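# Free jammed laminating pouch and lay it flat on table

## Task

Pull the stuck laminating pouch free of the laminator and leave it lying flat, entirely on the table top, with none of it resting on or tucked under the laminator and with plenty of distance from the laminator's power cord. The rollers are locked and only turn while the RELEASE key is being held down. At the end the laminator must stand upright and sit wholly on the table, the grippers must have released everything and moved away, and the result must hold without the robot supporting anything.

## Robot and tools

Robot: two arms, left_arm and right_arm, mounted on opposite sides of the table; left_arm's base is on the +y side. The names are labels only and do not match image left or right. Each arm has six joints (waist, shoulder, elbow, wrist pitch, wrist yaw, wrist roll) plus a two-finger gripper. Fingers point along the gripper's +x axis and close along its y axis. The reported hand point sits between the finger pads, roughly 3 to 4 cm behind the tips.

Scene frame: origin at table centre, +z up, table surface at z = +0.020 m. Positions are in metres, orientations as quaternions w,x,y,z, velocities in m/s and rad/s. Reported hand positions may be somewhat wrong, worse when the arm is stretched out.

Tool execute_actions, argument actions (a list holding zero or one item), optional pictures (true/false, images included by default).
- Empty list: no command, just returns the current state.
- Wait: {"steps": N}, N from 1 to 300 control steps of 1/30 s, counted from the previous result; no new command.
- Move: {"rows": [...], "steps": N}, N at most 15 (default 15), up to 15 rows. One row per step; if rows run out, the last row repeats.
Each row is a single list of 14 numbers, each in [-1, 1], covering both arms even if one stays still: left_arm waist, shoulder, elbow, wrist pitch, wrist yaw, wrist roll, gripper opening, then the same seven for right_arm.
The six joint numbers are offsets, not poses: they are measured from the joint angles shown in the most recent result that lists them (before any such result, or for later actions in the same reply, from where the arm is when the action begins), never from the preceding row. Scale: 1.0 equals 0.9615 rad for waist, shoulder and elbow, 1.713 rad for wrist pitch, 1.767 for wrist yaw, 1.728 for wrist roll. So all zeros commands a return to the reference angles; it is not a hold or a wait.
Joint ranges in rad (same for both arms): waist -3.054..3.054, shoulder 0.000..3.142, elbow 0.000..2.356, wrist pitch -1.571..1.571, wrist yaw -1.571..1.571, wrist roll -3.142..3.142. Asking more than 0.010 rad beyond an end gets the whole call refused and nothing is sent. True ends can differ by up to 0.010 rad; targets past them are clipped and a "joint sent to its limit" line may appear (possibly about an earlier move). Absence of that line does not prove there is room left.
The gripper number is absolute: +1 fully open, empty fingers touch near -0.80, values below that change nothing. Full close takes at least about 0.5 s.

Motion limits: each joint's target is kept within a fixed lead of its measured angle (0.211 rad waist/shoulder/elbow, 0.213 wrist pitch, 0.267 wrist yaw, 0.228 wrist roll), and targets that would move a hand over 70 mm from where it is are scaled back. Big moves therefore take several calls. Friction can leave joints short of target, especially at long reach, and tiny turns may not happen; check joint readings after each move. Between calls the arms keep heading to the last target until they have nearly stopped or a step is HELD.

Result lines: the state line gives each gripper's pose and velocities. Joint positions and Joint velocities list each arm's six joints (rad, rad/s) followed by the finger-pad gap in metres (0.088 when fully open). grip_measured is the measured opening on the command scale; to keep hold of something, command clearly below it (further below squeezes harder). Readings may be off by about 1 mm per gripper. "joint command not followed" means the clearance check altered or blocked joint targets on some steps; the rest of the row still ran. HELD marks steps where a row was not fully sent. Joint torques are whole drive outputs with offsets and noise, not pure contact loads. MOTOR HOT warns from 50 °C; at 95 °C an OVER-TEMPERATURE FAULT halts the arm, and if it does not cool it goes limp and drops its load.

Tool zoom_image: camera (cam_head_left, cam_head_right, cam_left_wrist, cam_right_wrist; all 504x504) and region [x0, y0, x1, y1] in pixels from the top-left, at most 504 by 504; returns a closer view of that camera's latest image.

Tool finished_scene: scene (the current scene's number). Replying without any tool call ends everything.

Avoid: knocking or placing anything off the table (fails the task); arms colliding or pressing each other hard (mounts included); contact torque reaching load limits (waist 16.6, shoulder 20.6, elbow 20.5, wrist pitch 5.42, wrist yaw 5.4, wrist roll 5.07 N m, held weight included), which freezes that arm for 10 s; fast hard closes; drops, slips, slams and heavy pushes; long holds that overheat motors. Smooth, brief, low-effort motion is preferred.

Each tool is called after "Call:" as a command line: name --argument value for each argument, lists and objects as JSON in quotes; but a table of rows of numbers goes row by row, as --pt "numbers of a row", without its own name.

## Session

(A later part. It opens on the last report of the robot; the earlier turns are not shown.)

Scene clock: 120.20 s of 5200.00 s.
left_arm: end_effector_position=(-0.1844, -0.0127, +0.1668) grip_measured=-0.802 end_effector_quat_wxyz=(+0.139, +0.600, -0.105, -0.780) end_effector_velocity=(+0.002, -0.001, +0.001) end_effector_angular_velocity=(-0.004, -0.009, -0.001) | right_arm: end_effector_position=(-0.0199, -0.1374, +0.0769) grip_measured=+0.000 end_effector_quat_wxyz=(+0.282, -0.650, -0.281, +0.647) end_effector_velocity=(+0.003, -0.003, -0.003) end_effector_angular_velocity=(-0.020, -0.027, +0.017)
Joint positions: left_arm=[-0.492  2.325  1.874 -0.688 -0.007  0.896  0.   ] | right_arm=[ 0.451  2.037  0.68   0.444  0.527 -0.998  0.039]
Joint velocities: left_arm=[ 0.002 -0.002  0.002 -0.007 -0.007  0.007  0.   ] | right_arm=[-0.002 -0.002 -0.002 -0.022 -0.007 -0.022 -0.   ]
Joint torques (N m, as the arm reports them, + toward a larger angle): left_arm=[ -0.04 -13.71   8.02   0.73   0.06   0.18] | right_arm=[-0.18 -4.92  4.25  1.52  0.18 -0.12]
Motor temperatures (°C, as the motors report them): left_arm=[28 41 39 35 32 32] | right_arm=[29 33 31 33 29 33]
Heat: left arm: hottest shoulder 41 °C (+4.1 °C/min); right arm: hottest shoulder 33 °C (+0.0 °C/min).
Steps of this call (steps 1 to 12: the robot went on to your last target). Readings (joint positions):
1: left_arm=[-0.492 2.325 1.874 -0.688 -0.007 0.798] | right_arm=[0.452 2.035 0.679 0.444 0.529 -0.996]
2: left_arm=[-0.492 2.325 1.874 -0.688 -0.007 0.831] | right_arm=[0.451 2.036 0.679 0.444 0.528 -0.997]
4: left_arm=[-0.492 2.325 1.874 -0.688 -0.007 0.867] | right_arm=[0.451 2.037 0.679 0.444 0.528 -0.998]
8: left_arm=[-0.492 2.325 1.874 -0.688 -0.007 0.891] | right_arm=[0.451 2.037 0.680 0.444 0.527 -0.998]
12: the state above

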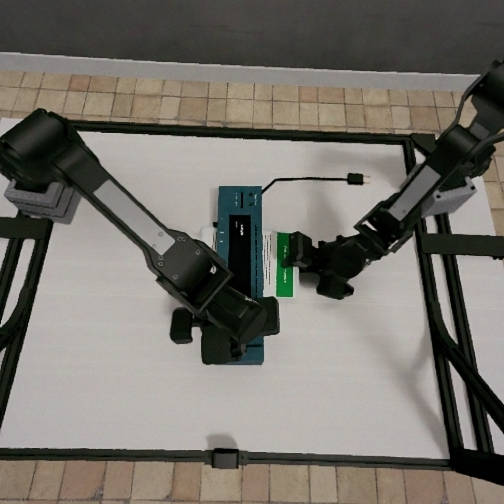

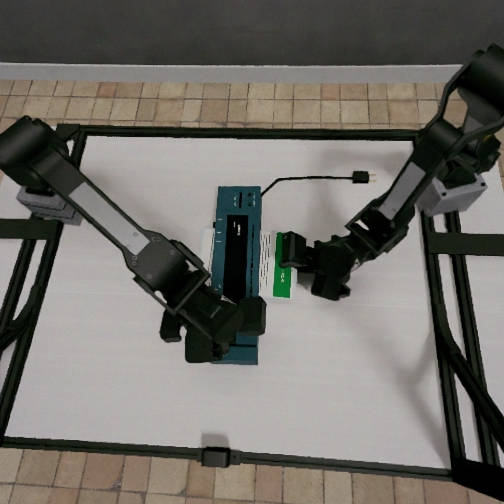

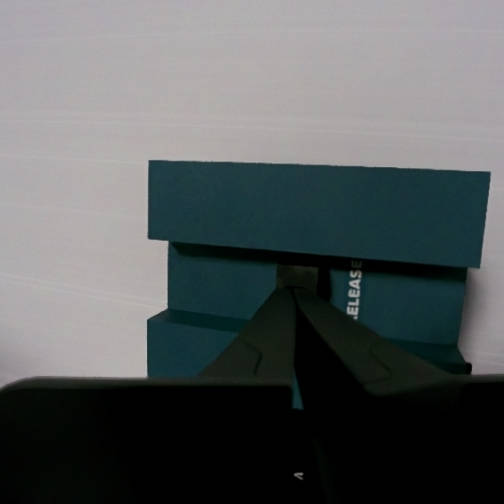

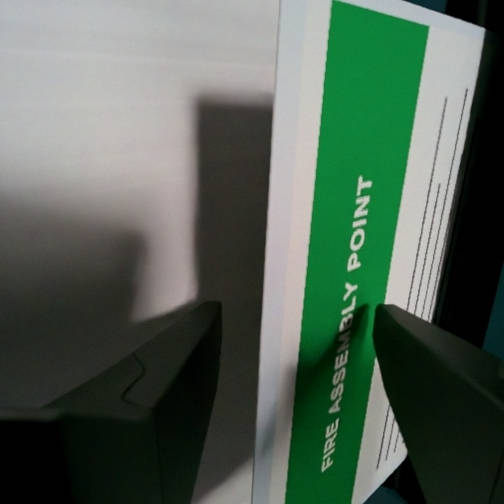

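Call:
execute_actions --actions '[{"rows":[[0.005,0.02,0,0,0,0,-0.85,0,0,0,0,0,0,-0.1],[0.01,0.03,0,0,0,0,-0.85,0,0,0,0,0,0,-0.2],[0.015,0.04,-0.005,0,0,0,-0.85,0,0,0,0,0,0,-0.3],[0.015,0.05,-0.005,0,0,0,-0.85,0,0,0,0,0,0,-0.4],[0.015,0.06,-0.005,0,0,0,-0.85,0,0,0,0,0,0,-0.5],[0.015,0.06,-0.005,0,0,0,-0.85,0,0,0,0,0,0,-0.55],[0.015,0.06,-0.005,0,0,0,-0.85,0,0,0,0,0,0,-0.6],[0.015,0.06,-0.005,0,0,0,-0.85,0,0,0,0,0,0,-0.65],[0.015,0.06,-0.005,0,0,0,-0.85,0,0,0,0,0,0,-0.7],[0.015,0.06,-0.005,0,0,0,-0.85,0,0,0,0,0,0,-0.75],[0.015,0.06,-0.005,0,0,0,-0.85,0,0,0,0,0,0,-0.8],[0.015,0.06,-0.005,0,0,0,-0.85,0,0,0,0,0,0,-0.85],[0.015,0.06,-0.005,0,0,0,-0.85,0,0,0,0,0,0,-0.9],[0.015,0.06,-0.005,0,0,0,-0.85,0,0,0,0,0,0,-1]],"steps":15}]' --pictures false

Call:
execute_actions --actions '[{"steps":12}]'

Scene clock: 130.83 s of 5200.00 s.
left_arm: end_effector_position=(-0.1796, -0.0144, +0.1519) grip_measured=-0.802 end_effector_quat_wxyz=(+0.134, +0.608, -0.095, -0.777) end_effector_velocity=(-0.002, +0.002, +0.001) end_effector_angular_velocity=(+0.008, +0.006, +0.001) | right_arm: end_effector_position=(-0.0191, -0.1354, +0.0794) grip_measured=-0.771 end_effector_quat_wxyz=(+0.293, -0.648, -0.278, +0.646) end_effector_velocity=(-0.004, -0.001, +0.001) end_effector_angular_velocity=(-0.010, +0.020, +0.011)
Joint positions: left_arm=[-0.482  2.354  1.874 -0.685 -0.004  0.897  0.   ] | right_arm=[ 0.45   2.035  0.68   0.452  0.539 -0.985  0.001]
Joint velocities: left_arm=[-0.002 -0.002  0.002 -0.007  0.007 -0.007  0.   ] | right_arm=[ 0.002 -0.007  0.002 -0.007 -0.022  0.007 -0.001]
Joint torques (N m, as the arm reports them, + toward a larger angle): left_arm=[ 0.36 -9.19  6.52  0.65 -0.09 -0.06] | right_arm=[ 0.1  -5.57  3.25  0.9  -0.11 -0.48]
Motor temperatures (°C, as the motors report them): left_arm=[28 44 39 35 32 32] | right_arm=[29 33 32 33 29 33]
Heat: left arm: hottest shoulder 44 °C (+6.0 °C/min); right arm: hottest shoulder 33 °C (+0.0 °C/min).
Steps of this call (steps 1 to 30: the robot went on to your last target; steps 31 to 90: nothing new was sent; then 7.13 s passed at rest; steps 91 to 105: all 15 steps of this action). Readings (joint positions):
91: left_arm=[-0.492 2.325 1.874 -0.688 -0.007 0.897] | right_arm=[0.451 2.037 0.680 0.444 0.527 -0.998]
92: left_arm=[-0.492 2.325 1.874 -0.688 -0.007 0.897] | right_arm=[0.451 2.037 0.680 0.444 0.527 -0.998]
94: left_arm=[-0.489 2.330 1.874 -0.688 -0.007 0.897] | right_arm=[0.451 2.037 0.680 0.444 0.527 -0.998]
98: left_arm=[-0.482 2.351 1.874 -0.685 -0.004 0.897] | right_arm=[0.452 2.037 0.680 0.443 0.527 -0.998]
105: the state above

Scene clock: 131.23 s of 5200.00 s.
left_arm: end_effector_position=(-0.1795, -0.0143, +0.1519) grip_measured=-0.802 end_effector_quat_wxyz=(+0.134, +0.608, -0.095, -0.777) end_effector_velocity=(-0.003, -0.000, +0.003) end_effector_angular_velocity=(-0.004, +0.015, +0.001) | right_arm: end_effector_position=(-0.0191, -0.1354, +0.0794) grip_measured=-0.771 end_effector_quat_wxyz=(+0.293, -0.648, -0.278, +0.646) end_effector_velocity=(+0.001, -0.001, -0.001) end_effector_angular_velocity=(-0.009, -0.006, +0.007)
Joint positions: left_arm=[-0.482  2.354  1.874 -0.686 -0.004  0.897  0.   ] | right_arm=[ 0.45   2.035  0.68   0.452  0.539 -0.985  0.001]
Joint velocities: left_arm=[-0.002 -0.002  0.002  0.007  0.007 -0.007  0.   ] | right_arm=[-0.002 -0.002 -0.002 -0.007 -0.007 -0.007 -0.   ]
Joint torques (N m, as the arm reports them, + toward a larger angle): left_arm=[ 0.35 -9.19  6.52  0.67 -0.09 -0.05] | right_arm=[ 0.09 -5.53  3.25  0.89 -0.13 -0.47]
Motor temperatures (°C, as the motors report them): left_arm=[28 44 39 34 32 32] | right_arm=[29 33 32 33 29 33]
Heat: left arm: hottest shoulder 44 °C (+6.1 °C/min); right arm: hottest shoulder 33 °C (+0.0 °C/min).
Steps of this call (steps 1 to 12: the robot went on to your last target). Readings (joint positions):
1: left_arm=[-0.482 2.354 1.874 -0.685 -0.004 0.897] | right_arm=[0.450 2.035 0.680 0.452 0.539 -0.985]
2: left_arm=[-0.482 2.354 1.874 -0.685 -0.004 0.897] | right_arm=[0.450 2.035 0.680 0.452 0.539 -0.985]
4: left_arm=[-0.482 2.354 1.874 -0.686 -0.004 0.897] | right_arm=[0.450 2.035 0.680 0.452 0.539 -0.985]
8: left_arm=[-0.482 2.354 1.874 -0.686 -0.004 0.897] | right_arm=[0.450 2.035 0.680 0.452 0.539 -0.985]
12: the state above

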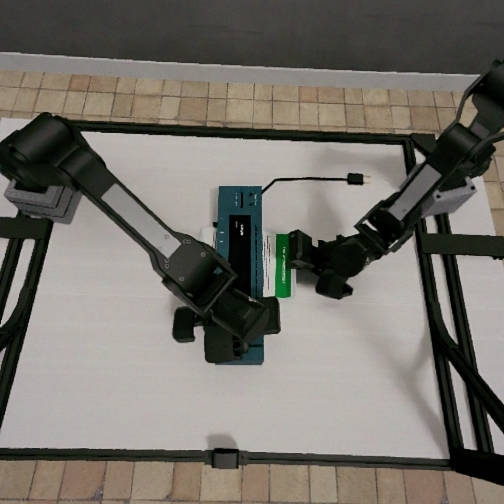

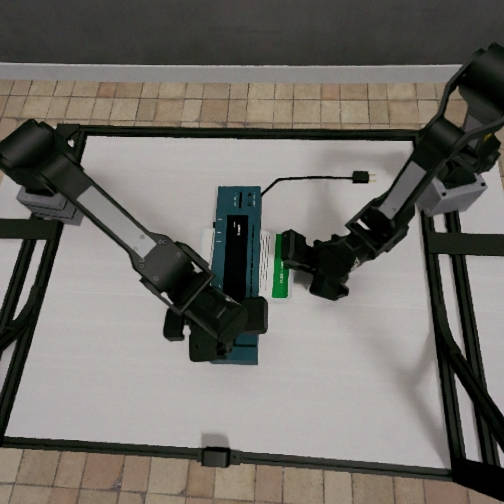

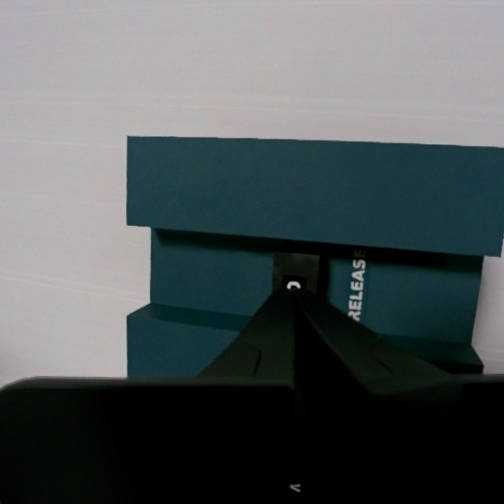

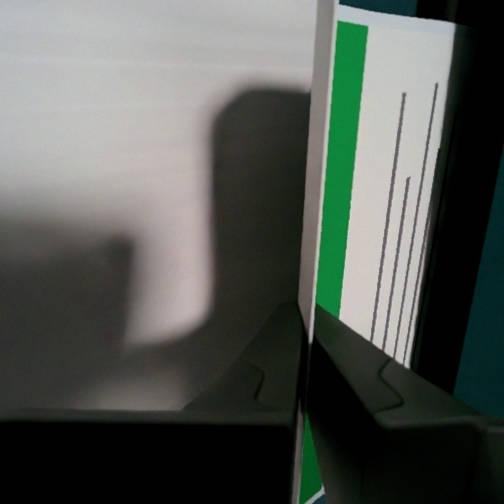

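Call:
execute_actions --actions '[{"rows":[[0,0.03,0.005,0,0,0,-0.85,0,0,0,0,0,0,-1],[0,0.04,0.01,0,0,0,-0.85,0,0,0,0,0,0,-1],[0,0.045,0.015,0,0,0,-0.85,0,0,0,0,0,0,-1],[0,0.05,0.02,0,0,0,-0.85,0,0,0,0,0,0,-1],[0,0.055,0.02,0,0,0,-0.85,0,0,0,0,0,0,-1],[0,0.06,0.025,0,0,0,-0.85,0,0,0,0,0,0,-1],[0,0.065,0.025,0,0,0,-0.85,0,0,0,0,0,0,-1],[0,0.07,0.025,0,0,0,-0.85,0,0,0,0,0,0,-1]],"steps":15}]'

Scene clock: 134.70 s of 5200.00 s.
left_arm: end_effector_position=(-0.1809, -0.0156, +0.1476) grip_measured=-0.802 end_effector_quat_wxyz=(+0.132, +0.610, -0.092, -0.776) end_effector_velocity=(-0.001, +0.002, -0.001) end_effector_angular_velocity=(+0.015, +0.008, +0.015) | right_arm: end_effector_position=(-0.0194, -0.1351, +0.0800) grip_measured=-0.773 end_effector_quat_wxyz=(+0.296, -0.646, -0.277, +0.647) end_effector_velocity=(-0.002, -0.001, +0.000) end_effector_angular_velocity=(-0.006, +0.008, +0.002)
Joint positions: left_arm=[-0.482  2.373  1.894 -0.694 -0.003  0.897  0.   ] | right_arm=[ 0.451  2.034  0.68   0.455  0.54  -0.979  0.001]
Joint velocities: left_arm=[-0.002  0.002  0.002 -0.007  0.007 -0.022  0.   ] | right_arm=[ 0.002 -0.002  0.002 -0.007 -0.007  0.007 -0.   ]
Joint torques (N m, as the arm reports them, + toward a larger angle): left_arm=[-0.04 -7.14  7.63  1.47 -0.02 -0.01] | right_arm=[-0.03 -5.74  3.25  1.24  0.21 -0.19]
Motor temperatures (°C, as the motors report them): left_arm=[28 44 39 34 32 32] | right_arm=[29 34 32 33 29 33]
Heat: left arm: hottest shoulder 44 °C (+6.0 °C/min); right arm: hottest shoulder 34 °C (+1.0 °C/min).
Steps of this call (steps 1 to 15: the robot went on to your last target; steps 16 to 89: nothing new was sent; steps 90 to 104: all 15 steps of this action). Readings (joint positions):
90: left_arm=[-0.482 2.354 1.874 -0.686 -0.004 0.897] | right_arm=[0.450 2.034 0.680 0.452 0.539 -0.984]
91: left_arm=[-0.482 2.354 1.876 -0.686 -0.004 0.897] | right_arm=[0.450 2.034 0.680 0.453 0.539 -0.982]
93: left_arm=[-0.482 2.358 1.880 -0.689 -0.004 0.897] | right_arm=[0.451 2.034 0.680 0.454 0.540 -0.981]
97: left_arm=[-0.482 2.369 1.889 -0.693 -0.003 0.897] | right_arm=[0.451 2.034 0.680 0.455 0.540 -0.980]
104: the state above

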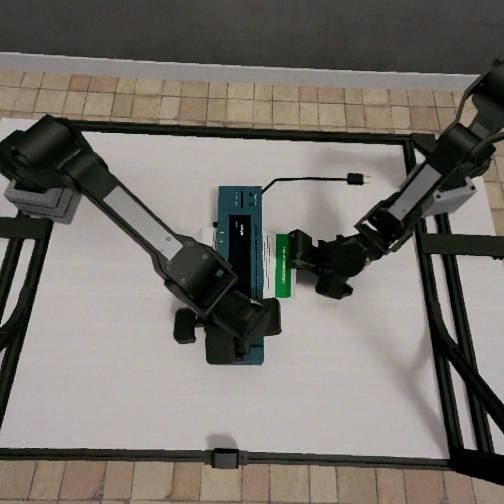

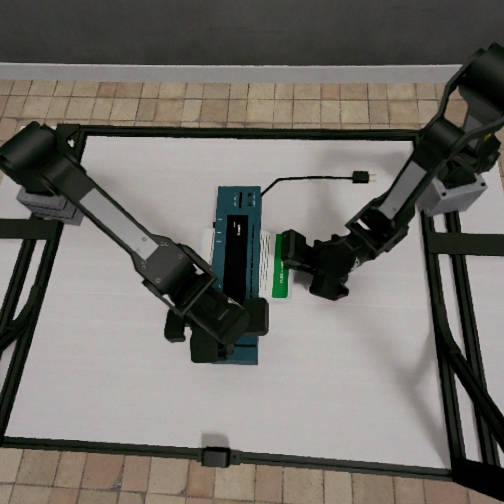

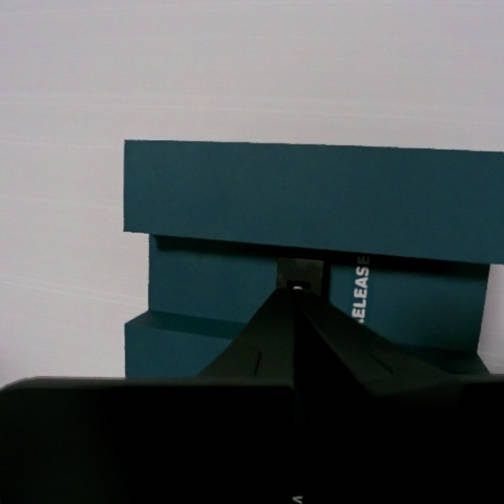

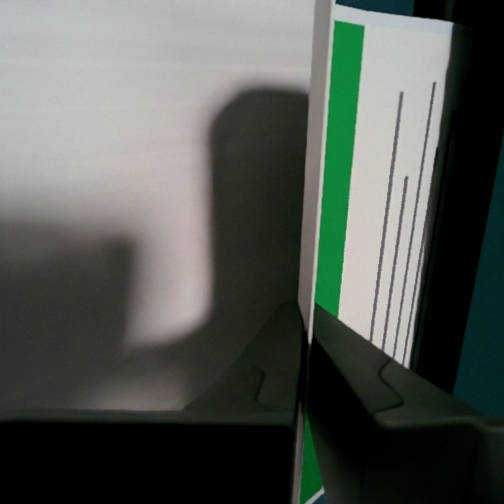

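Call:
execute_actions --actions '[{"rows":[[0,0.055,0.005,0.005,0,0,-0.85,0,0,0,0,0,0,-1],[0,0.06,0.005,0.005,0,0,-0.85,0,0,0,0,0,0,-1],[0,0.065,0.005,0.005,0,0,-0.85,0,0,0,0,0,0,-1],[0,0.07,0.005,0.005,0,0,-0.85,0,0,0,0,0,0,-1],[0,0.075,0.005,0.005,0,0,-0.85,0,0,0,0,0,0,-1],[0,0.08,0.005,0.005,0,0,-0.85,0,0,0,0,0,0,-1],[0,0.085,0.005,0.005,0,0,-0.85,0,0,0,0,0,0,-1],[0,0.09,0.005,0.005,0,0,-0.85,0,0,0,0,0,0,-1]],"steps":15}]'

Scene clock: 139.13 s of 5200.00 s.
left_arm: end_effector_position=(-0.1821, -0.0164, +0.1414) grip_measured=-0.802 end_effector_quat_wxyz=(+0.129, +0.611, -0.090, -0.776) end_effector_velocity=(+0.002, -0.001, +0.001) end_effector_angular_velocity=(+0.003, -0.000, +0.026) | right_arm: end_effector_position=(-0.0196, -0.1350, +0.0802) grip_measured=-0.774 end_effector_quat_wxyz=(+0.298, -0.645, -0.276, +0.647) end_effector_velocity=(-0.001, -0.002, -0.001) end_effector_angular_velocity=(-0.009, +0.015, -0.008)
Joint positions: left_arm=[-0.483  2.391  1.902 -0.691 -0.001  0.897  0.   ] | right_arm=[ 0.451  2.034  0.68   0.456  0.541 -0.977  0.001]
Joint velocities: left_arm=[ 0.002 -0.002  0.002 -0.007 -0.007 -0.022  0.   ] | right_arm=[ 0.002 -0.002 -0.002 -0.007 -0.007  0.022 -0.   ]
Joint torques (N m, as the arm reports them, + toward a larger angle): left_arm=[ 0.   -5.03  6.6   1.34 -0.04 -0.02] | right_arm=[-0.05 -5.79  3.25  1.37  0.21 -0.08]
Motor temperatures (°C, as the motors report them): left_arm=[28 43 39 35 32 32] | right_arm=[29 34 32 33 29 33]
Heat: left arm: hottest shoulder 43 °C (+3.0 °C/min); right arm: hottest shoulder 34 °C (+1.0 °C/min).
Steps of this call (steps 1 to 15: the robot went on to your last target; steps 16 to 118: nothing new was sent; steps 119 to 133: all 15 steps of this action). Readings (joint positions):
119: left_arm=[-0.482 2.375 1.894 -0.694 -0.003 0.897] | right_arm=[0.451 2.034 0.680 0.455 0.540 -0.978]
120: left_arm=[-0.482 2.376 1.895 -0.694 -0.003 0.897] | right_arm=[0.451 2.034 0.680 0.455 0.540 -0.978]
122: left_arm=[-0.483 2.380 1.896 -0.692 -0.002 0.897] | right_arm=[0.451 2.034 0.680 0.455 0.541 -0.978]
126: left_arm=[-0.483 2.389 1.900 -0.692 -0.001 0.897] | right_arm=[0.451 2.034 0.680 0.456 0.541 -0.977]
133: the state above

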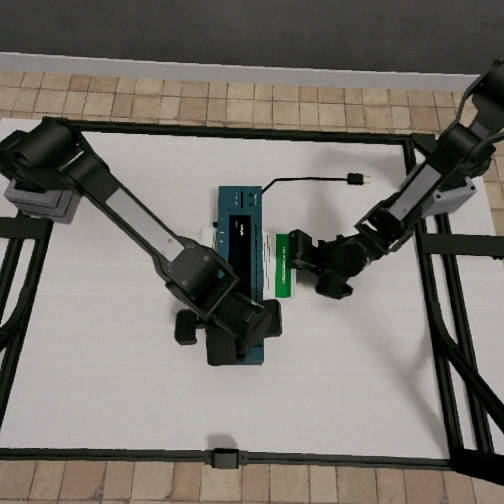

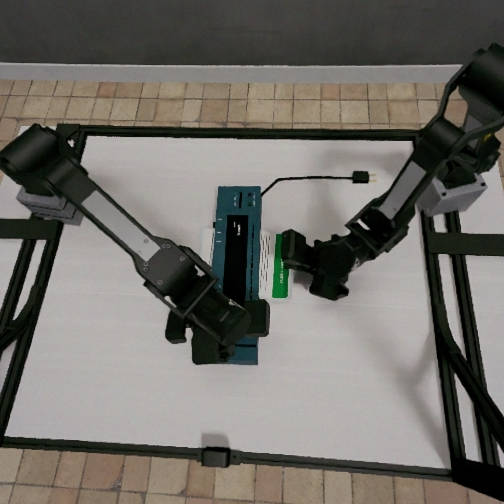

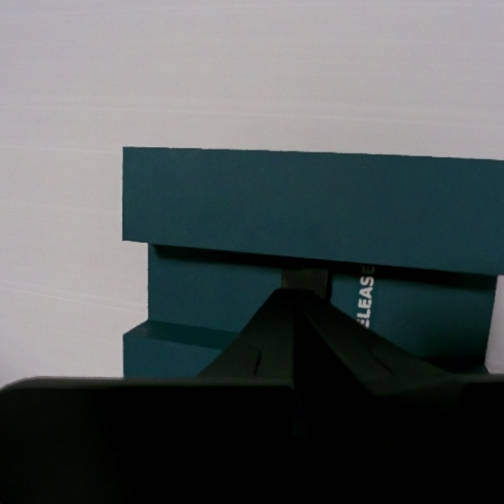

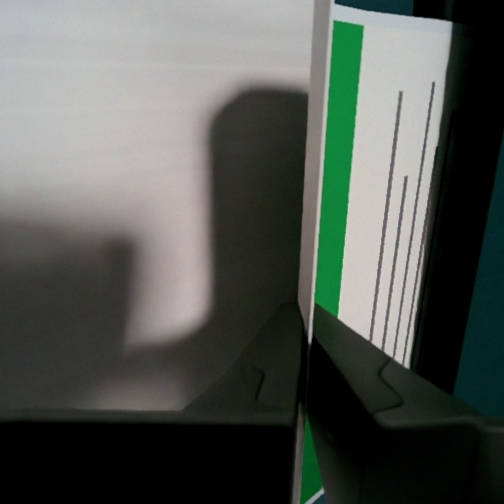

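Call:
execute_actions --actions '[{"rows":[[0,0.075,-0.01,0.003,0,0,-0.85,0,0,0,0,0,0,-1],[0,0.08,-0.01,0.003,0,0,-0.85,0,0,0,0,0,0,-1],[0,0.085,-0.01,0.003,0,0,-0.85,0,0,0,0,0,0,-1],[0,0.09,-0.01,0.003,0,0,-0.85,0.007,-0.004,-0.007,0,0.002,0.004,-1],[0,0.09,-0.01,0.003,0,0,-0.85,0.014,-0.008,-0.014,-0.001,0.005,0.007,-1],[0,0.09,-0.01,0.003,0,0,-0.85,0.021,-0.012,-0.02,-0.001,0.007,0.011,-1],[0,0.09,-0.01,0.003,0,0,-0.85,0.028,-0.016,-0.027,-0.002,0.009,0.015,-1],[0,0.09,-0.01,0.003,0,0,-0.85,0.035,-0.02,-0.034,-0.002,0.012,0.018,-1],[0,0.09,-0.01,0.003,0,0,-0.85,0.042,-0.024,-0.041,-0.002,0.014,0.022,-1],[0,0.09,-0.01,0.003,0,0,-0.85,0.049,-0.028,-0.048,-0.003,0.016,0.026,-1],[0,0.09,-0.01,0.003,0,0,-0.85,0.056,-0.032,-0.054,-0.003,0.018,0.03,-1],[0,0.09,-0.01,0.003,0,0,-0.85,0.063,-0.036,-0.061,-0.004,0.021,0.033,-1],[0,0.09,-0.01,0.003,0,0,-0.85,0.07,-0.04,-0.068,-0.004,0.023,0.037,-1]],"steps":15}]' --pictures false

Call:
execute_actions --actions '[{"steps":8}]'

Scene clock: 147.27 s of 5200.00 s.
left_arm: end_effector_position=(-0.1823, -0.0161, +0.1385) grip_measured=-0.802 end_effector_quat_wxyz=(+0.128, +0.613, -0.089, -0.775) end_effector_velocity=(+0.002, +0.000, +0.002) end_effector_angular_velocity=(-0.008, -0.016, +0.013) | right_arm: end_effector_position=(-0.0196, -0.1505, +0.0843) grip_measured=-0.773 end_effector_quat_wxyz=(+0.308, -0.646, -0.279, +0.641) end_effector_velocity=(+0.000, -0.048, -0.012) end_effector_angular_velocity=(-0.053, -0.027, +0.025)
Joint positions: left_arm=[-0.483  2.398  1.904 -0.691 -0.002  0.897  0.   ] | right_arm=[ 0.5    2.002  0.636  0.454  0.594 -0.931  0.001]
Joint velocities: left_arm=[-0.002 -0.007 -0.002 -0.007 -0.022 -0.007  0.   ] | right_arm=[ 0.11  -0.046 -0.105 -0.051  0.037  0.095 -0.   ]
Joint torques (N m, as the arm reports them, + toward a larger angle): left_arm=[ 0.   -3.67  5.76  1.24  0.08 -0.02] | right_arm=[ 0.97 -5.83  1.99  1.14 -0.26  0.37]
Motor temperatures (°C, as the motors report them): left_arm=[28 42 39 35 32 32] | right_arm=[29 34 32 33 29 33]
Heat: left arm: hottest shoulder 42 °C (+1.0 °C/min); right arm: hottest shoulder 34 °C (+1.0 °C/min).
Steps of this call (steps 1 to 15: the robot went on to your last target; steps 16 to 229: nothing new was sent; steps 230 to 244: all 15 steps of this action). Readings (joint positions):
230: left_arm=[-0.483 2.393 1.904 -0.693 -0.003 0.897] | right_arm=[0.451 2.034 0.680 0.456 0.541 -0.976]
231: left_arm=[-0.483 2.394 1.904 -0.693 -0.003 0.897] | right_arm=[0.451 2.034 0.680 0.456 0.541 -0.976]
233: left_arm=[-0.483 2.397 1.904 -0.691 -0.002 0.897] | right_arm=[0.452 2.034 0.680 0.456 0.542 -0.976]
237: left_arm=[-0.483 2.398 1.904 -0.692 -0.002 0.897] | right_arm=[0.462 2.024 0.672 0.458 0.564 -0.967]
244: the state above

Scene clock: 147.53 s of 5200.00 s.
left_arm: end_effector_position=(-0.1823, -0.0161, +0.1385) grip_measured=-0.802 end_effector_quat_wxyz=(+0.128, +0.613, -0.089, -0.775) end_effector_velocity=(+0.003, +0.000, -0.000) end_effector_angular_velocity=(-0.004, -0.019, +0.013) | right_arm: end_effector_position=(-0.0194, -0.1544, +0.0828) grip_measured=-0.774 end_effector_quat_wxyz=(+0.306, -0.646, -0.278, +0.641) end_effector_velocity=(+0.006, -0.001, -0.002) end_effector_angular_velocity=(-0.011, -0.025, -0.007)
Joint positions: left_arm=[-0.483  2.398  1.904 -0.691 -0.002  0.897  0.   ] | right_arm=[ 0.508  2.     0.627  0.452  0.596 -0.922  0.001]
Joint velocities: left_arm=[-0.002 -0.002 -0.002 -0.007 -0.022 -0.007  0.   ] | right_arm=[-0.007 -0.002 -0.002 -0.022  0.007 -0.007 -0.   ]
Joint torques (N m, as the arm reports them, + toward a larger angle): left_arm=[ 0.   -3.66  5.76  1.23  0.08 -0.02] | right_arm=[ 0.82 -6.    1.96  1.19 -0.21  0.32]
Motor temperatures (°C, as the motors report them): left_arm=[28 41 39 35 32 32] | right_arm=[29 34 32 33 29 33]
Heat: left arm: hottest shoulder 41 °C (+0.0 °C/min); right arm: hottest shoulder 34 °C (+1.0 °C/min).
Steps of this call (steps 1 to 8: the robot went on to your last target). Readings (joint positions):
1: left_arm=[-0.483 2.398 1.904 -0.691 -0.002 0.897] | right_arm=[0.503 2.001 0.632 0.453 0.595 -0.928]
2: left_arm=[-0.483 2.398 1.904 -0.691 -0.002 0.897] | right_arm=[0.506 2.001 0.630 0.452 0.595 -0.925]
4: left_arm=[-0.483 2.398 1.904 -0.691 -0.002 0.897] | right_arm=[0.508 2.001 0.627 0.452 0.596 -0.923]
8: the state above

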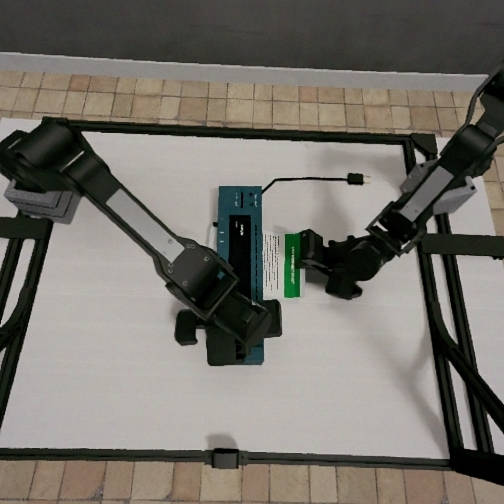

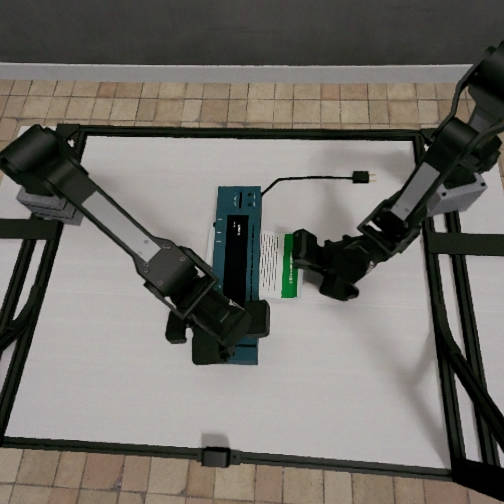

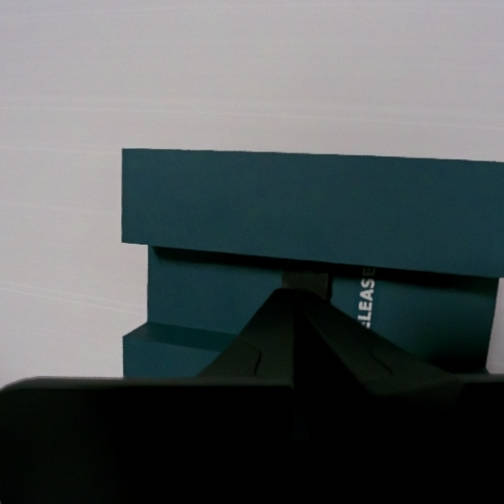

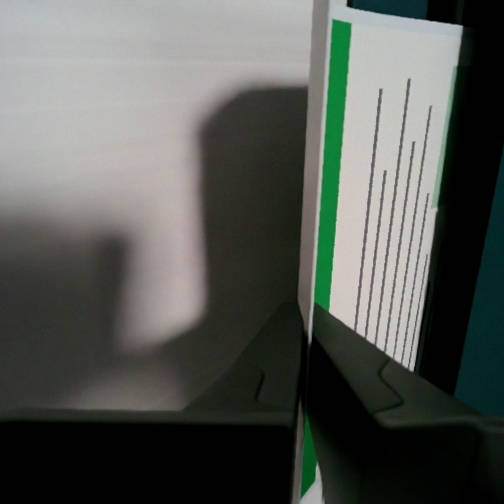

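Call:
execute_actions --actions '[{"rows":[[0,0.085,-0.012,0.003,0,0,-0.85,0.016,-0.008,-0.014,-0.003,0.002,0.006,-1],[0,0.085,-0.012,0.003,0,0,-0.85,0.032,-0.016,-0.028,-0.005,0.003,0.011,-1],[0,0.085,-0.012,0.003,0,0,-0.85,0.048,-0.024,-0.042,-0.008,0.005,0.017,-1],[0,0.085,-0.012,0.003,0,0,-0.85,0.064,-0.032,-0.056,-0.01,0.006,0.022,-1],[0,0.085,-0.012,0.003,0,0,-0.85,0.08,-0.04,-0.07,-0.013,0.008,0.028,-1],[0,0.085,-0.012,0.003,0,0,-0.85,0.1,-0.047,-0.08,-0.019,0.013,0.04,-1],[0,0.085,-0.012,0.003,0,0,-0.85,0.119,-0.054,-0.09,-0.025,0.018,0.052,-1],[0,0.085,-0.012,0.003,0,0,-0.85,0.139,-0.062,-0.1,-0.03,0.023,0.064,-1],[0,0.085,-0.012,0.003,0,0,-0.85,0.159,-0.069,-0.11,-0.036,0.028,0.076,-1],[0,0.085,-0.012,0.003,0,0,-0.85,0.178,-0.076,-0.12,-0.042,0.033,0.087,-1],[0,0.085,-0.012,0.003,0,0,-0.85,0.198,-0.083,-0.13,-0.048,0.039,0.099,-1],[0,0.085,-0.012,0.003,0,0,-0.85,0.218,-0.09,-0.14,-0.054,0.044,0.111,-1],[0,0.085,-0.012,0.003,0,0,-0.85,0.238,-0.098,-0.15,-0.059,0.049,0.123,-1],[0,0.085,-0.012,0.003,0,0,-0.85,0.257,-0.105,-0.16,-0.065,0.054,0.135,-1],[0,0.085,-0.012,0.003,0,0,-0.85,0.277,-0.112,-0.17,-0.071,0.059,0.147,-1]],"steps":15}]' --pictures false

Call:
execute_actions --actions '[{"steps":10}]'

Scene clock: 154.67 s of 5200.00 s.
left_arm: end_effector_position=(-0.1822, -0.0163, +0.1384) grip_measured=-0.802 end_effector_quat_wxyz=(+0.128, +0.613, -0.089, -0.775) end_effector_velocity=(+0.003, +0.005, -0.003) end_effector_angular_velocity=(+0.016, -0.023, -0.006) | right_arm: end_effector_position=(-0.0188, -0.2226, +0.0789) grip_measured=-0.772 end_effector_quat_wxyz=(+0.299, -0.652, -0.275, +0.641) end_effector_velocity=(+0.003, -0.173, -0.013) end_effector_angular_velocity=(-0.039, -0.007, +0.062)
Joint positions: left_arm=[-0.483  2.399  1.905 -0.691 -0.002  0.897  0.   ] | right_arm=[ 0.712  1.915  0.492  0.353  0.699 -0.705  0.001]
Joint velocities: left_arm=[-0.002 -0.002 -0.007 -0.022 -0.007  0.007  0.   ] | right_arm=[ 0.589 -0.183 -0.295 -0.315  0.227  0.623  0.001]
Joint torques (N m, as the arm reports them, + toward a larger angle): left_arm=[-0.04 -3.59  5.62  1.23  0.07 -0.02] | right_arm=[ 1.33 -5.57  2.3   1.2  -0.3  -0.32]
Motor temperatures (°C, as the motors report them): left_arm=[28 40 38 35 32 32] | right_arm=[29 35 31 33 29 33]
Heat: left arm: hottest shoulder 40 °C (-3.0 °C/min); right arm: hottest shoulder 35 °C (+2.0 °C/min).
Steps of this call (steps 1 to 15: the robot went on to your last target; steps 16 to 199: nothing new was sent; steps 200 to 214: all 15 steps of this action). Readings (joint positions):
200: left_arm=[-0.483 2.398 1.905 -0.692 -0.002 0.897] | right_arm=[0.509 2.000 0.627 0.452 0.597 -0.921]
201: left_arm=[-0.483 2.398 1.905 -0.692 -0.002 0.897] | right_arm=[0.511 1.998 0.624 0.452 0.601 -0.920]
203: left_arm=[-0.483 2.398 1.905 -0.692 -0.002 0.897] | right_arm=[0.527 1.986 0.611 0.449 0.614 -0.908]
207: left_arm=[-0.483 2.398 1.905 -0.692 -0.002 0.897] | right_arm=[0.582 1.959 0.568 0.422 0.640 -0.849]
214: the state above

Scene clock: 155.00 s of 5200.00 s.
left_arm: end_effector_position=(-0.1822, -0.0163, +0.1384) grip_measured=-0.802 end_effector_quat_wxyz=(+0.128, +0.613, -0.089, -0.775) end_effector_velocity=(+0.000, +0.001, +0.001) end_effector_angular_velocity=(-0.000, -0.005, +0.007) | right_arm: end_effector_position=(-0.0248, -0.2389, +0.0776) grip_measured=-0.774 end_effector_quat_wxyz=(+0.283, -0.647, -0.282, +0.650) end_effector_velocity=(+0.001, -0.002, -0.003) end_effector_angular_velocity=(-0.016, -0.011, +0.001)
Joint positions: left_arm=[-0.483  2.399  1.905 -0.691 -0.002  0.897  0.   ] | right_arm=[ 0.772  1.899  0.471  0.335  0.698 -0.671  0.001]
Joint velocities: left_arm=[-0.002 -0.002  0.002 -0.007 -0.007 -0.007  0.   ] | right_arm=[ 0.002  0.002  0.002 -0.022 -0.007  0.007 -0.   ]
Joint torques (N m, as the arm reports them, + toward a larger angle): left_arm=[-0.05 -3.57  5.63  1.23  0.07 -0.02] | right_arm=[ 0.14 -5.2   2.    0.96  0.38  0.09]
Motor temperatures (°C, as the motors report them): left_arm=[28 40 38 35 32 32] | right_arm=[29 35 31 33 29 33]
Heat: left arm: hottest shoulder 40 °C (-3.0 °C/min); right arm: hottest shoulder 35 °C (+2.0 °C/min).
Steps of this call (steps 1 to 10: the robot went on to your last target). Readings (joint positions):
1: left_arm=[-0.483 2.399 1.905 -0.691 -0.002 0.897] | right_arm=[0.731 1.910 0.483 0.342 0.702 -0.689]
2: left_arm=[-0.483 2.399 1.905 -0.691 -0.002 0.897] | right_arm=[0.747 1.907 0.475 0.339 0.697 -0.686]
4: left_arm=[-0.483 2.399 1.905 -0.691 -0.002 0.897] | right_arm=[0.765 1.905 0.471 0.336 0.696 -0.678]
8: left_arm=[-0.483 2.399 1.905 -0.691 -0.002 0.897] | right_arm=[0.771 1.899 0.471 0.335 0.698 -0.672]
10: the state above

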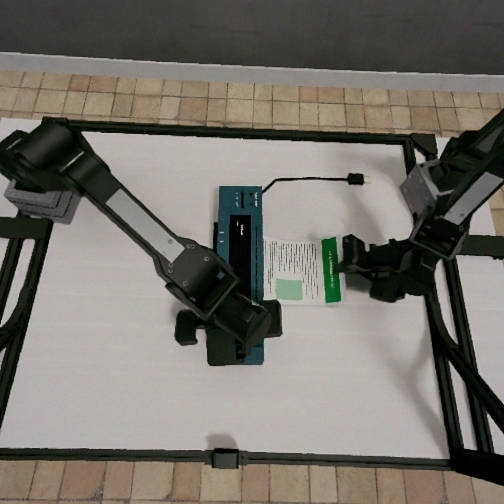

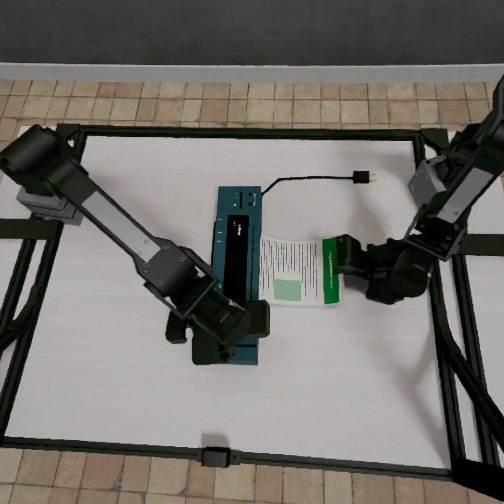

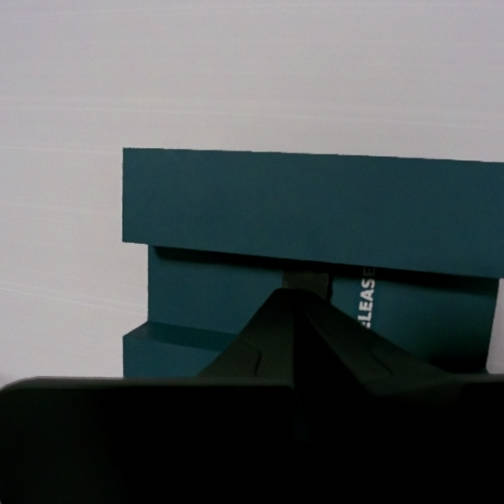

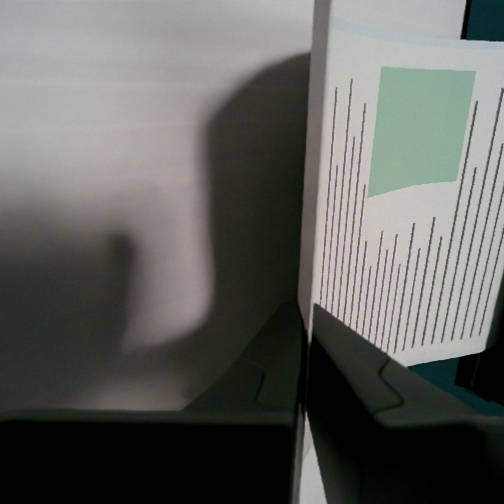

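Call:
execute_actions --actions '[{"rows":[[0,0.08,-0.01,0,0,0,-0.85,0.016,-0.003,-0.002,-0.009,0.003,0.012,-1],[0,0.08,-0.01,0,0,0,-0.85,0.033,-0.007,-0.005,-0.017,0.007,0.023,-1],[0,0.08,-0.01,0,0,0,-0.85,0.049,-0.01,-0.007,-0.026,0.01,0.035,-1],[0,0.08,-0.01,0,0,0,-0.85,0.066,-0.013,-0.01,-0.035,0.013,0.047,-1],[0,0.08,-0.01,0,0,0,-0.85,0.082,-0.017,-0.012,-0.043,0.017,0.058,-1],[0,0.08,-0.01,0,0,0,-0.85,0.098,-0.02,-0.015,-0.052,0.02,0.07,-1],[0,0.08,-0.01,0,0,0,-0.85,0.115,-0.023,-0.017,-0.061,0.023,0.082,-1],[0,0.08,-0.01,0,0,0,-0.85,0.131,-0.027,-0.02,-0.069,0.027,0.093,-1],[0,0.08,-0.01,0,0,0,-0.85,0.148,-0.03,-0.022,-0.078,0.03,0.105,-1],[0,0.08,-0.01,0,0,0,-0.85,0.164,-0.033,-0.025,-0.087,0.033,0.117,-1],[0,0.08,-0.01,0,0,0,-0.85,0.18,-0.037,-0.027,-0.095,0.037,0.128,-1],[0,0.08,-0.01,0,0,0,-0.85,0.197,-0.04,-0.03,-0.104,0.04,0.14,-1],[0,0.08,-0.01,0,0,0,-0.85,0.213,-0.043,-0.032,-0.113,0.043,0.152,-1],[0,0.08,-0.01,0,0,0,-0.85,0.23,-0.047,-0.035,-0.121,0.047,0.163,-1],[0,0.08,-0.01,0,0,0,-0.85,0.246,-0.05,-0.037,-0.13,0.05,0.175,-1]],"steps":15}]' --pictures false

Call:
execute_actions --actions '[{"steps":10}]'

Scene clock: 164.73 s of 5200.00 s.
left_arm: end_effector_position=(-0.1824, -0.0162, +0.1388) grip_measured=-0.802 end_effector_quat_wxyz=(+0.128, +0.613, -0.089, -0.775) end_effector_velocity=(+0.001, +0.001, +0.002) end_effector_angular_velocity=(-0.000, -0.005, +0.007) | right_arm: end_effector_position=(-0.0267, -0.2862, +0.0769) grip_measured=-0.774 end_effector_quat_wxyz=(+0.284, -0.648, -0.280, +0.650) end_effector_velocity=(+0.016, -0.103, +0.007) end_effector_angular_velocity=(+0.044, -0.017, +0.001)
Joint positions: left_arm=[-0.484  2.399  1.906 -0.694 -0.002  0.897  0.   ] | right_arm=[ 0.97   1.866  0.452  0.148  0.773 -0.416  0.001]
Joint velocities: left_arm=[-0.002 -0.007 -0.002 -0.007 -0.007 -0.007  0.   ] | right_arm=[ 0.462 -0.1   -0.071 -0.447  0.183  0.593 -0.   ]
Joint torques (N m, as the arm reports them, + toward a larger angle): left_arm=[-0.06 -4.07  5.7   0.98  0.04 -0.02] | right_arm=[ 0.05 -4.98  1.59  0.8   0.43  0.06]
Motor temperatures (°C, as the motors report them): left_arm=[28 39 38 35 32 32] | right_arm=[29 35 31 33 29 33]
Heat: left arm: hottest shoulder 39 °C (-3.0 °C/min); right arm: hottest shoulder 35 °C (+2.0 °C/min).
Steps of this call (steps 1 to 30: the robot went on to your last target; steps 31 to 277: nothing new was sent; steps 278 to 292: all 15 steps of this action). Readings (joint positions):
278: left_arm=[-0.484 2.399 1.905 -0.692 -0.002 0.897] | right_arm=[0.773 1.899 0.471 0.331 0.700 -0.665]
279: left_arm=[-0.484 2.399 1.905 -0.693 -0.002 0.897] | right_arm=[0.779 1.899 0.471 0.325 0.704 -0.656]
281: left_arm=[-0.484 2.399 1.906 -0.693 -0.002 0.897] | right_arm=[0.801 1.898 0.471 0.302 0.712 -0.628]
285: left_arm=[-0.484 2.399 1.906 -0.693 -0.002 0.897] | right_arm=[0.860 1.888 0.468 0.250 0.733 -0.556]
292: the state above

Scene clock: 165.07 s of 5200.00 s.
left_arm: end_effector_position=(-0.1824, -0.0162, +0.1388) grip_measured=-0.802 end_effector_quat_wxyz=(+0.128, +0.613, -0.089, -0.775) end_effector_velocity=(+0.003, -0.000, +0.002) end_effector_angular_velocity=(+0.003, -0.000, +0.026) | right_arm: end_effector_position=(-0.0253, -0.2940, +0.0773) grip_measured=-0.774 end_effector_quat_wxyz=(+0.284, -0.647, -0.281, +0.649) end_effector_velocity=(+0.004, -0.004, -0.002) end_effector_angular_velocity=(-0.014, -0.019, +0.004)
Joint positions: left_arm=[-0.484  2.399  1.906 -0.694 -0.002  0.897  0.   ] | right_arm=[ 1.005  1.858  0.445  0.115  0.786 -0.372  0.001]
Joint velocities: left_arm=[ 0.002 -0.007 -0.002 -0.007 -0.007 -0.022  0.   ] | right_arm=[ 0.007 -0.002 -0.007 -0.022 -0.007  0.007 -0.   ]
Joint torques (N m, as the arm reports them, + toward a larger angle): left_arm=[-0.05 -4.06  5.7   0.98  0.04 -0.02] | right_arm=[ 0.29 -4.77  1.62  0.71  0.47  0.09]
Motor temperatures (°C, as the motors report them): left_arm=[28 39 38 35 32 32] | right_arm=[29 35 31 33 29 33]
Heat: left arm: hottest shoulder 39 °C (-3.0 °C/min); right arm: hottest shoulder 35 °C (+2.0 °C/min).
Steps of this call (steps 1 to 10: the robot went on to your last target). Readings (joint positions):
1: left_arm=[-0.484 2.399 1.906 -0.694 -0.002 0.897] | right_arm=[0.984 1.863 0.449 0.136 0.777 -0.401]
2: left_arm=[-0.484 2.399 1.906 -0.694 -0.002 0.897] | right_arm=[0.993 1.861 0.447 0.129 0.780 -0.391]
4: left_arm=[-0.484 2.399 1.906 -0.694 -0.002 0.897] | right_arm=[1.002 1.860 0.446 0.121 0.783 -0.380]
8: left_arm=[-0.484 2.399 1.906 -0.694 -0.002 0.897] | right_arm=[1.005 1.858 0.445 0.116 0.786 -0.373]
10: the state above

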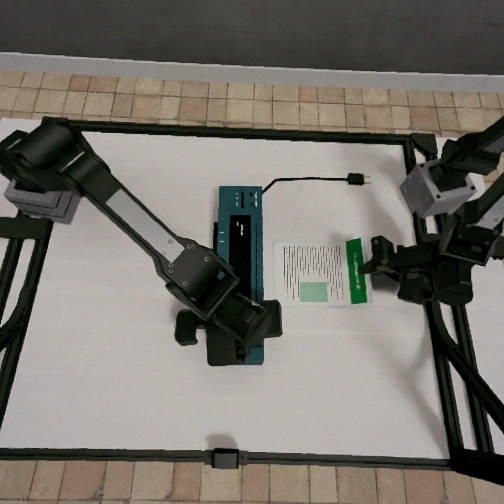

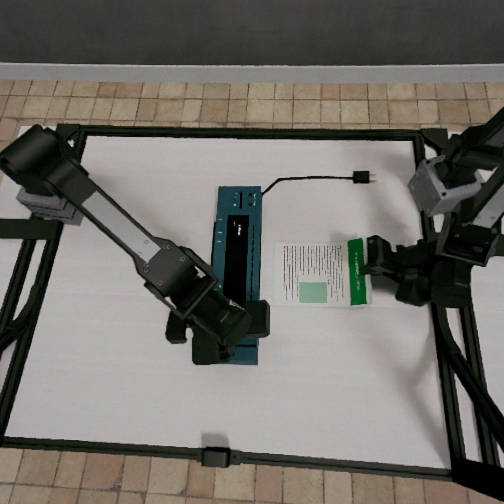

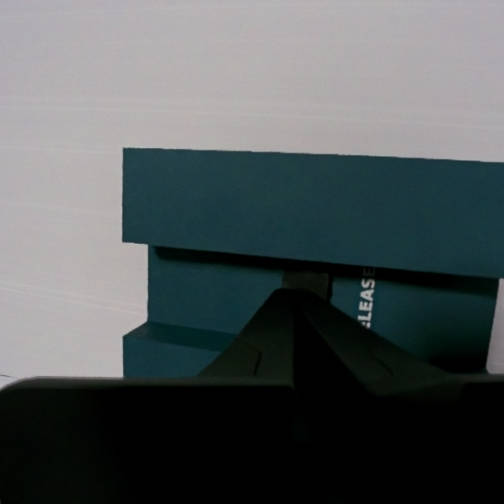

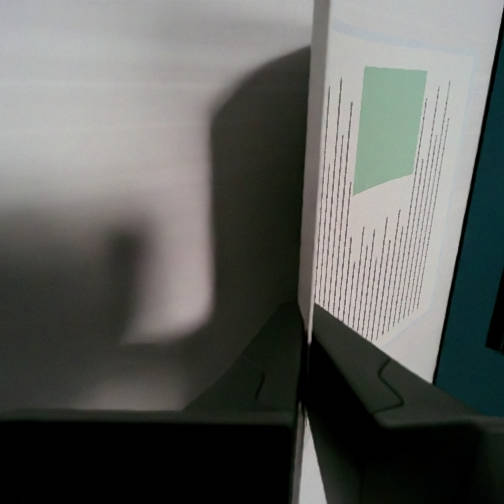

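Call:
execute_actions --actions '[{"rows":[[0,0.04,0,0,0,0,-0.85,0,0.002,0.012,-0.009,-0.009,0.003,-1],[0,0,0,0,0,0,-0.85,0,0.005,0.024,-0.018,-0.018,0.006,-1],[0,-0.03,0,0,0,0,-0.85,0,0.008,0.036,-0.028,-0.027,0.009,-1],[0,-0.06,0,0,0,0,-0.85,0,0.011,0.048,-0.037,-0.035,0.011,-1],[0,-0.09,-0.01,0,0,0,-0.85,0,0.014,0.06,-0.046,-0.044,0.014,-1],[0,-0.12,-0.02,0,0,0,-0.85,0,0.017,0.072,-0.055,-0.053,0.017,-1],[0,-0.16,-0.03,0,0,0,-0.85,0,0.02,0.084,-0.065,-0.062,0.02,-1],[0,-0.2,-0.05,0,0,0,-0.85,0,0.023,0.096,-0.074,-0.071,0.023,-1],[0,-0.25,-0.07,0,0,0,-0.85,0,0.026,0.108,-0.083,-0.08,0.026,-1],[0,-0.3,-0.1,0,0,0,-0.85,0,0.029,0.12,-0.092,-0.088,0.028,-1],[0,-0.36,-0.14,0,0,0,-0.85,0,0.032,0.132,-0.102,-0.097,0.031,-1],[0,-0.42,-0.18,0,0,0,-0.85,0.003,0.036,0.15,-0.111,-0.106,0.034,-1],[0,-0.5,-0.23,0,0,0,-0.85,0.003,0.036,0.15,-0.111,-0.106,0.034,-1],[0,-0.6,-0.3,0,0,0,-0.85,0.003,0.036,0.15,-0.111,-0.106,0.034,-1],[0,-0.95,-0.75,-0.15,0,-0.5,-0.85,0.003,0.036,0.15,-0.111,-0.106,0.034,-1]],"steps":15}]' --pictures false

Call:
execute_actions --actions '[{"steps":20}]'

Scene clock: 173.50 s of 5200.00 s.
left_arm: end_effector_position=(-0.1553, +0.0217, +0.2831) grip_measured=-0.802 end_effector_quat_wxyz=(+0.195, +0.549, -0.130, -0.802) end_effector_velocity=(+0.354, +0.493, +0.244) end_effector_angular_velocity=(+1.385, +0.316, +1.593) | right_arm: end_effector_position=(-0.0500, -0.3075, +0.0678) grip_measured=-0.774 end_effector_quat_wxyz=(+0.226, -0.668, -0.222, +0.673) end_effector_velocity=(-0.023, -0.009, -0.002) end_effector_angular_velocity=(-0.129, +0.005, +0.005)
Joint positions: left_arm=[-0.484  1.959  1.698 -0.717 -0.003  0.857  0.   ] | right_arm=[ 1.006  1.882  0.573 -0.063  0.618 -0.321  0.001]
Joint velocities: left_arm=[ 0.002 -1.795 -1.082 -1.663 -0.007 -1.912  0.   ] | right_arm=[-0.002  0.017  0.115 -0.139 -0.125  0.022 -0.   ]
Joint torques (N m, as the arm reports them, + toward a larger angle): left_arm=[-0.04 -8.24  2.1  -0.43  0.04 -0.19] | right_arm=[ 0.18 -3.53  3.73  0.8   0.07  0.16]
Motor temperatures (°C, as the motors report them): left_arm=[28 38 38 35 32 32] | right_arm=[29 35 31 32 29 33]
Heat: left arm: hottest shoulder 38 °C (-3.0 °C/min); right arm: hottest shoulder 35 °C (+2.0 °C/min).
Steps of this call (steps 1 to 30: the robot went on to your last target; steps 31 to 238: nothing new was sent; steps 239 to 253: all 15 steps of this action). Readings (joint positions):
239: left_arm=[-0.484 2.399 1.909 -0.695 -0.002 0.897] | right_arm=[1.006 1.858 0.446 0.112 0.785 -0.371]
240: left_arm=[-0.484 2.395 1.910 -0.696 -0.002 0.897] | right_arm=[1.006 1.858 0.448 0.104 0.778 -0.369]
242: left_arm=[-0.484 2.383 1.911 -0.694 -0.002 0.897] | right_arm=[1.006 1.859 0.460 0.080 0.756 -0.362]
246: left_arm=[-0.484 2.319 1.885 -0.693 -0.002 0.897] | right_arm=[1.006 1.867 0.503 0.025 0.699 -0.345]
253: the state above

Scene clock: 174.17 s of 5200.00 s.
left_arm: end_effector_position=(-0.0548, +0.1629, +0.2671) grip_measured=-0.802 end_effector_quat_wxyz=(+0.362, +0.527, +0.252, -0.727) end_effector_velocity=(+0.000, +0.002, -0.001) end_effector_angular_velocity=(+0.009, -0.000, +0.030) | right_arm: end_effector_position=(-0.0510, -0.3083, +0.0673) grip_measured=-0.774 end_effector_quat_wxyz=(+0.223, -0.670, -0.219, +0.674) end_effector_velocity=(+0.002, -0.001, -0.001) end_effector_angular_velocity=(-0.009, -0.010, +0.005)
Joint positions: left_arm=[-0.484  1.493  1.196 -0.95  -0.002  0.042  0.   ] | right_arm=[ 1.006  1.884  0.58  -0.073  0.609 -0.318  0.001]
Joint velocities: left_arm=[-0.007 -0.002 -0.002 -0.007 -0.007 -0.037  0.   ] | right_arm=[-0.002 -0.002 -0.002 -0.007 -0.007 -0.007 -0.   ]
Joint torques (N m, as the arm reports them, + toward a larger angle): left_arm=[-0.05 -7.    5.92  0.71 -0.02 -0.21] | right_arm=[ 0.21 -3.62  3.81  0.75  0.02  0.15]
Motor temperatures (°C, as the motors report them): left_arm=[28 38 38 35 32 32] | right_arm=[29 35 31 32 29 33]
Heat: left arm: hottest shoulder 38 °C (-3.0 °C/min); right arm: hottest shoulder 35 °C (+2.0 °C/min).
Steps of this call (steps 1 to 20: the robot went on to your last target). Readings (joint positions):
1: left_arm=[-0.484 1.897 1.660 -0.774 -0.003 0.800] | right_arm=[1.006 1.883 0.576 -0.067 0.615 -0.320]
2: left_arm=[-0.484 1.834 1.615 -0.822 -0.003 0.743] | right_arm=[1.006 1.883 0.577 -0.069 0.613 -0.319]
4: left_arm=[-0.484 1.712 1.505 -0.886 -0.003 0.613] | right_arm=[1.006 1.883 0.579 -0.071 0.611 -0.319]
8: left_arm=[-0.484 1.516 1.280 -0.943 -0.003 0.336] | right_arm=[1.006 1.884 0.580 -0.073 0.609 -0.318]
20: the state above

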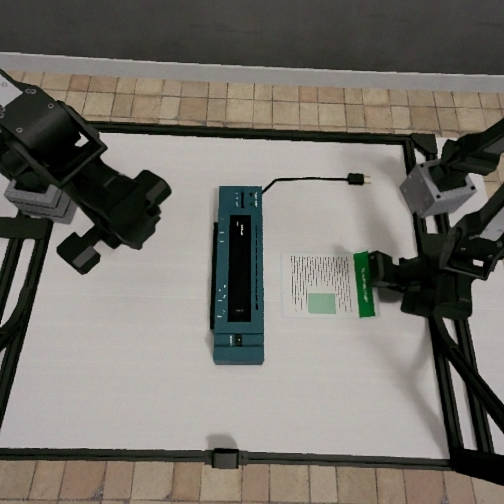

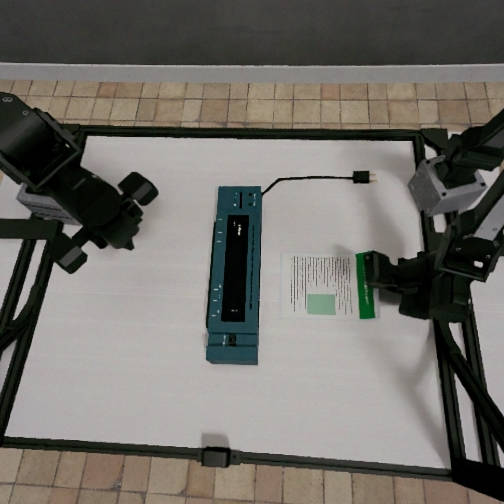

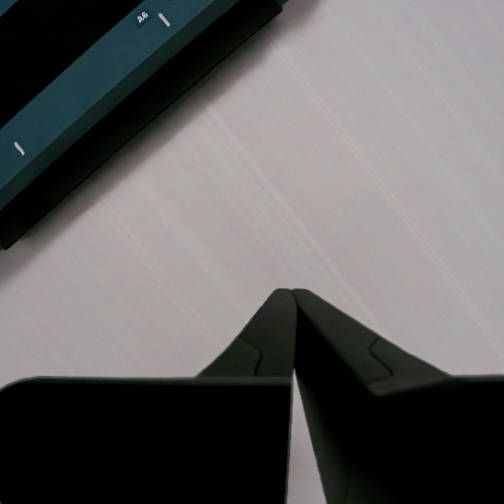

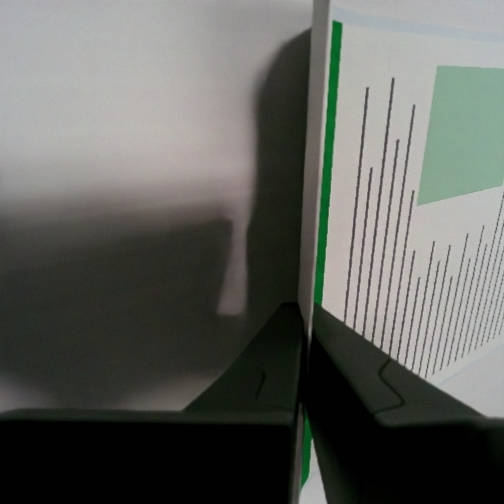

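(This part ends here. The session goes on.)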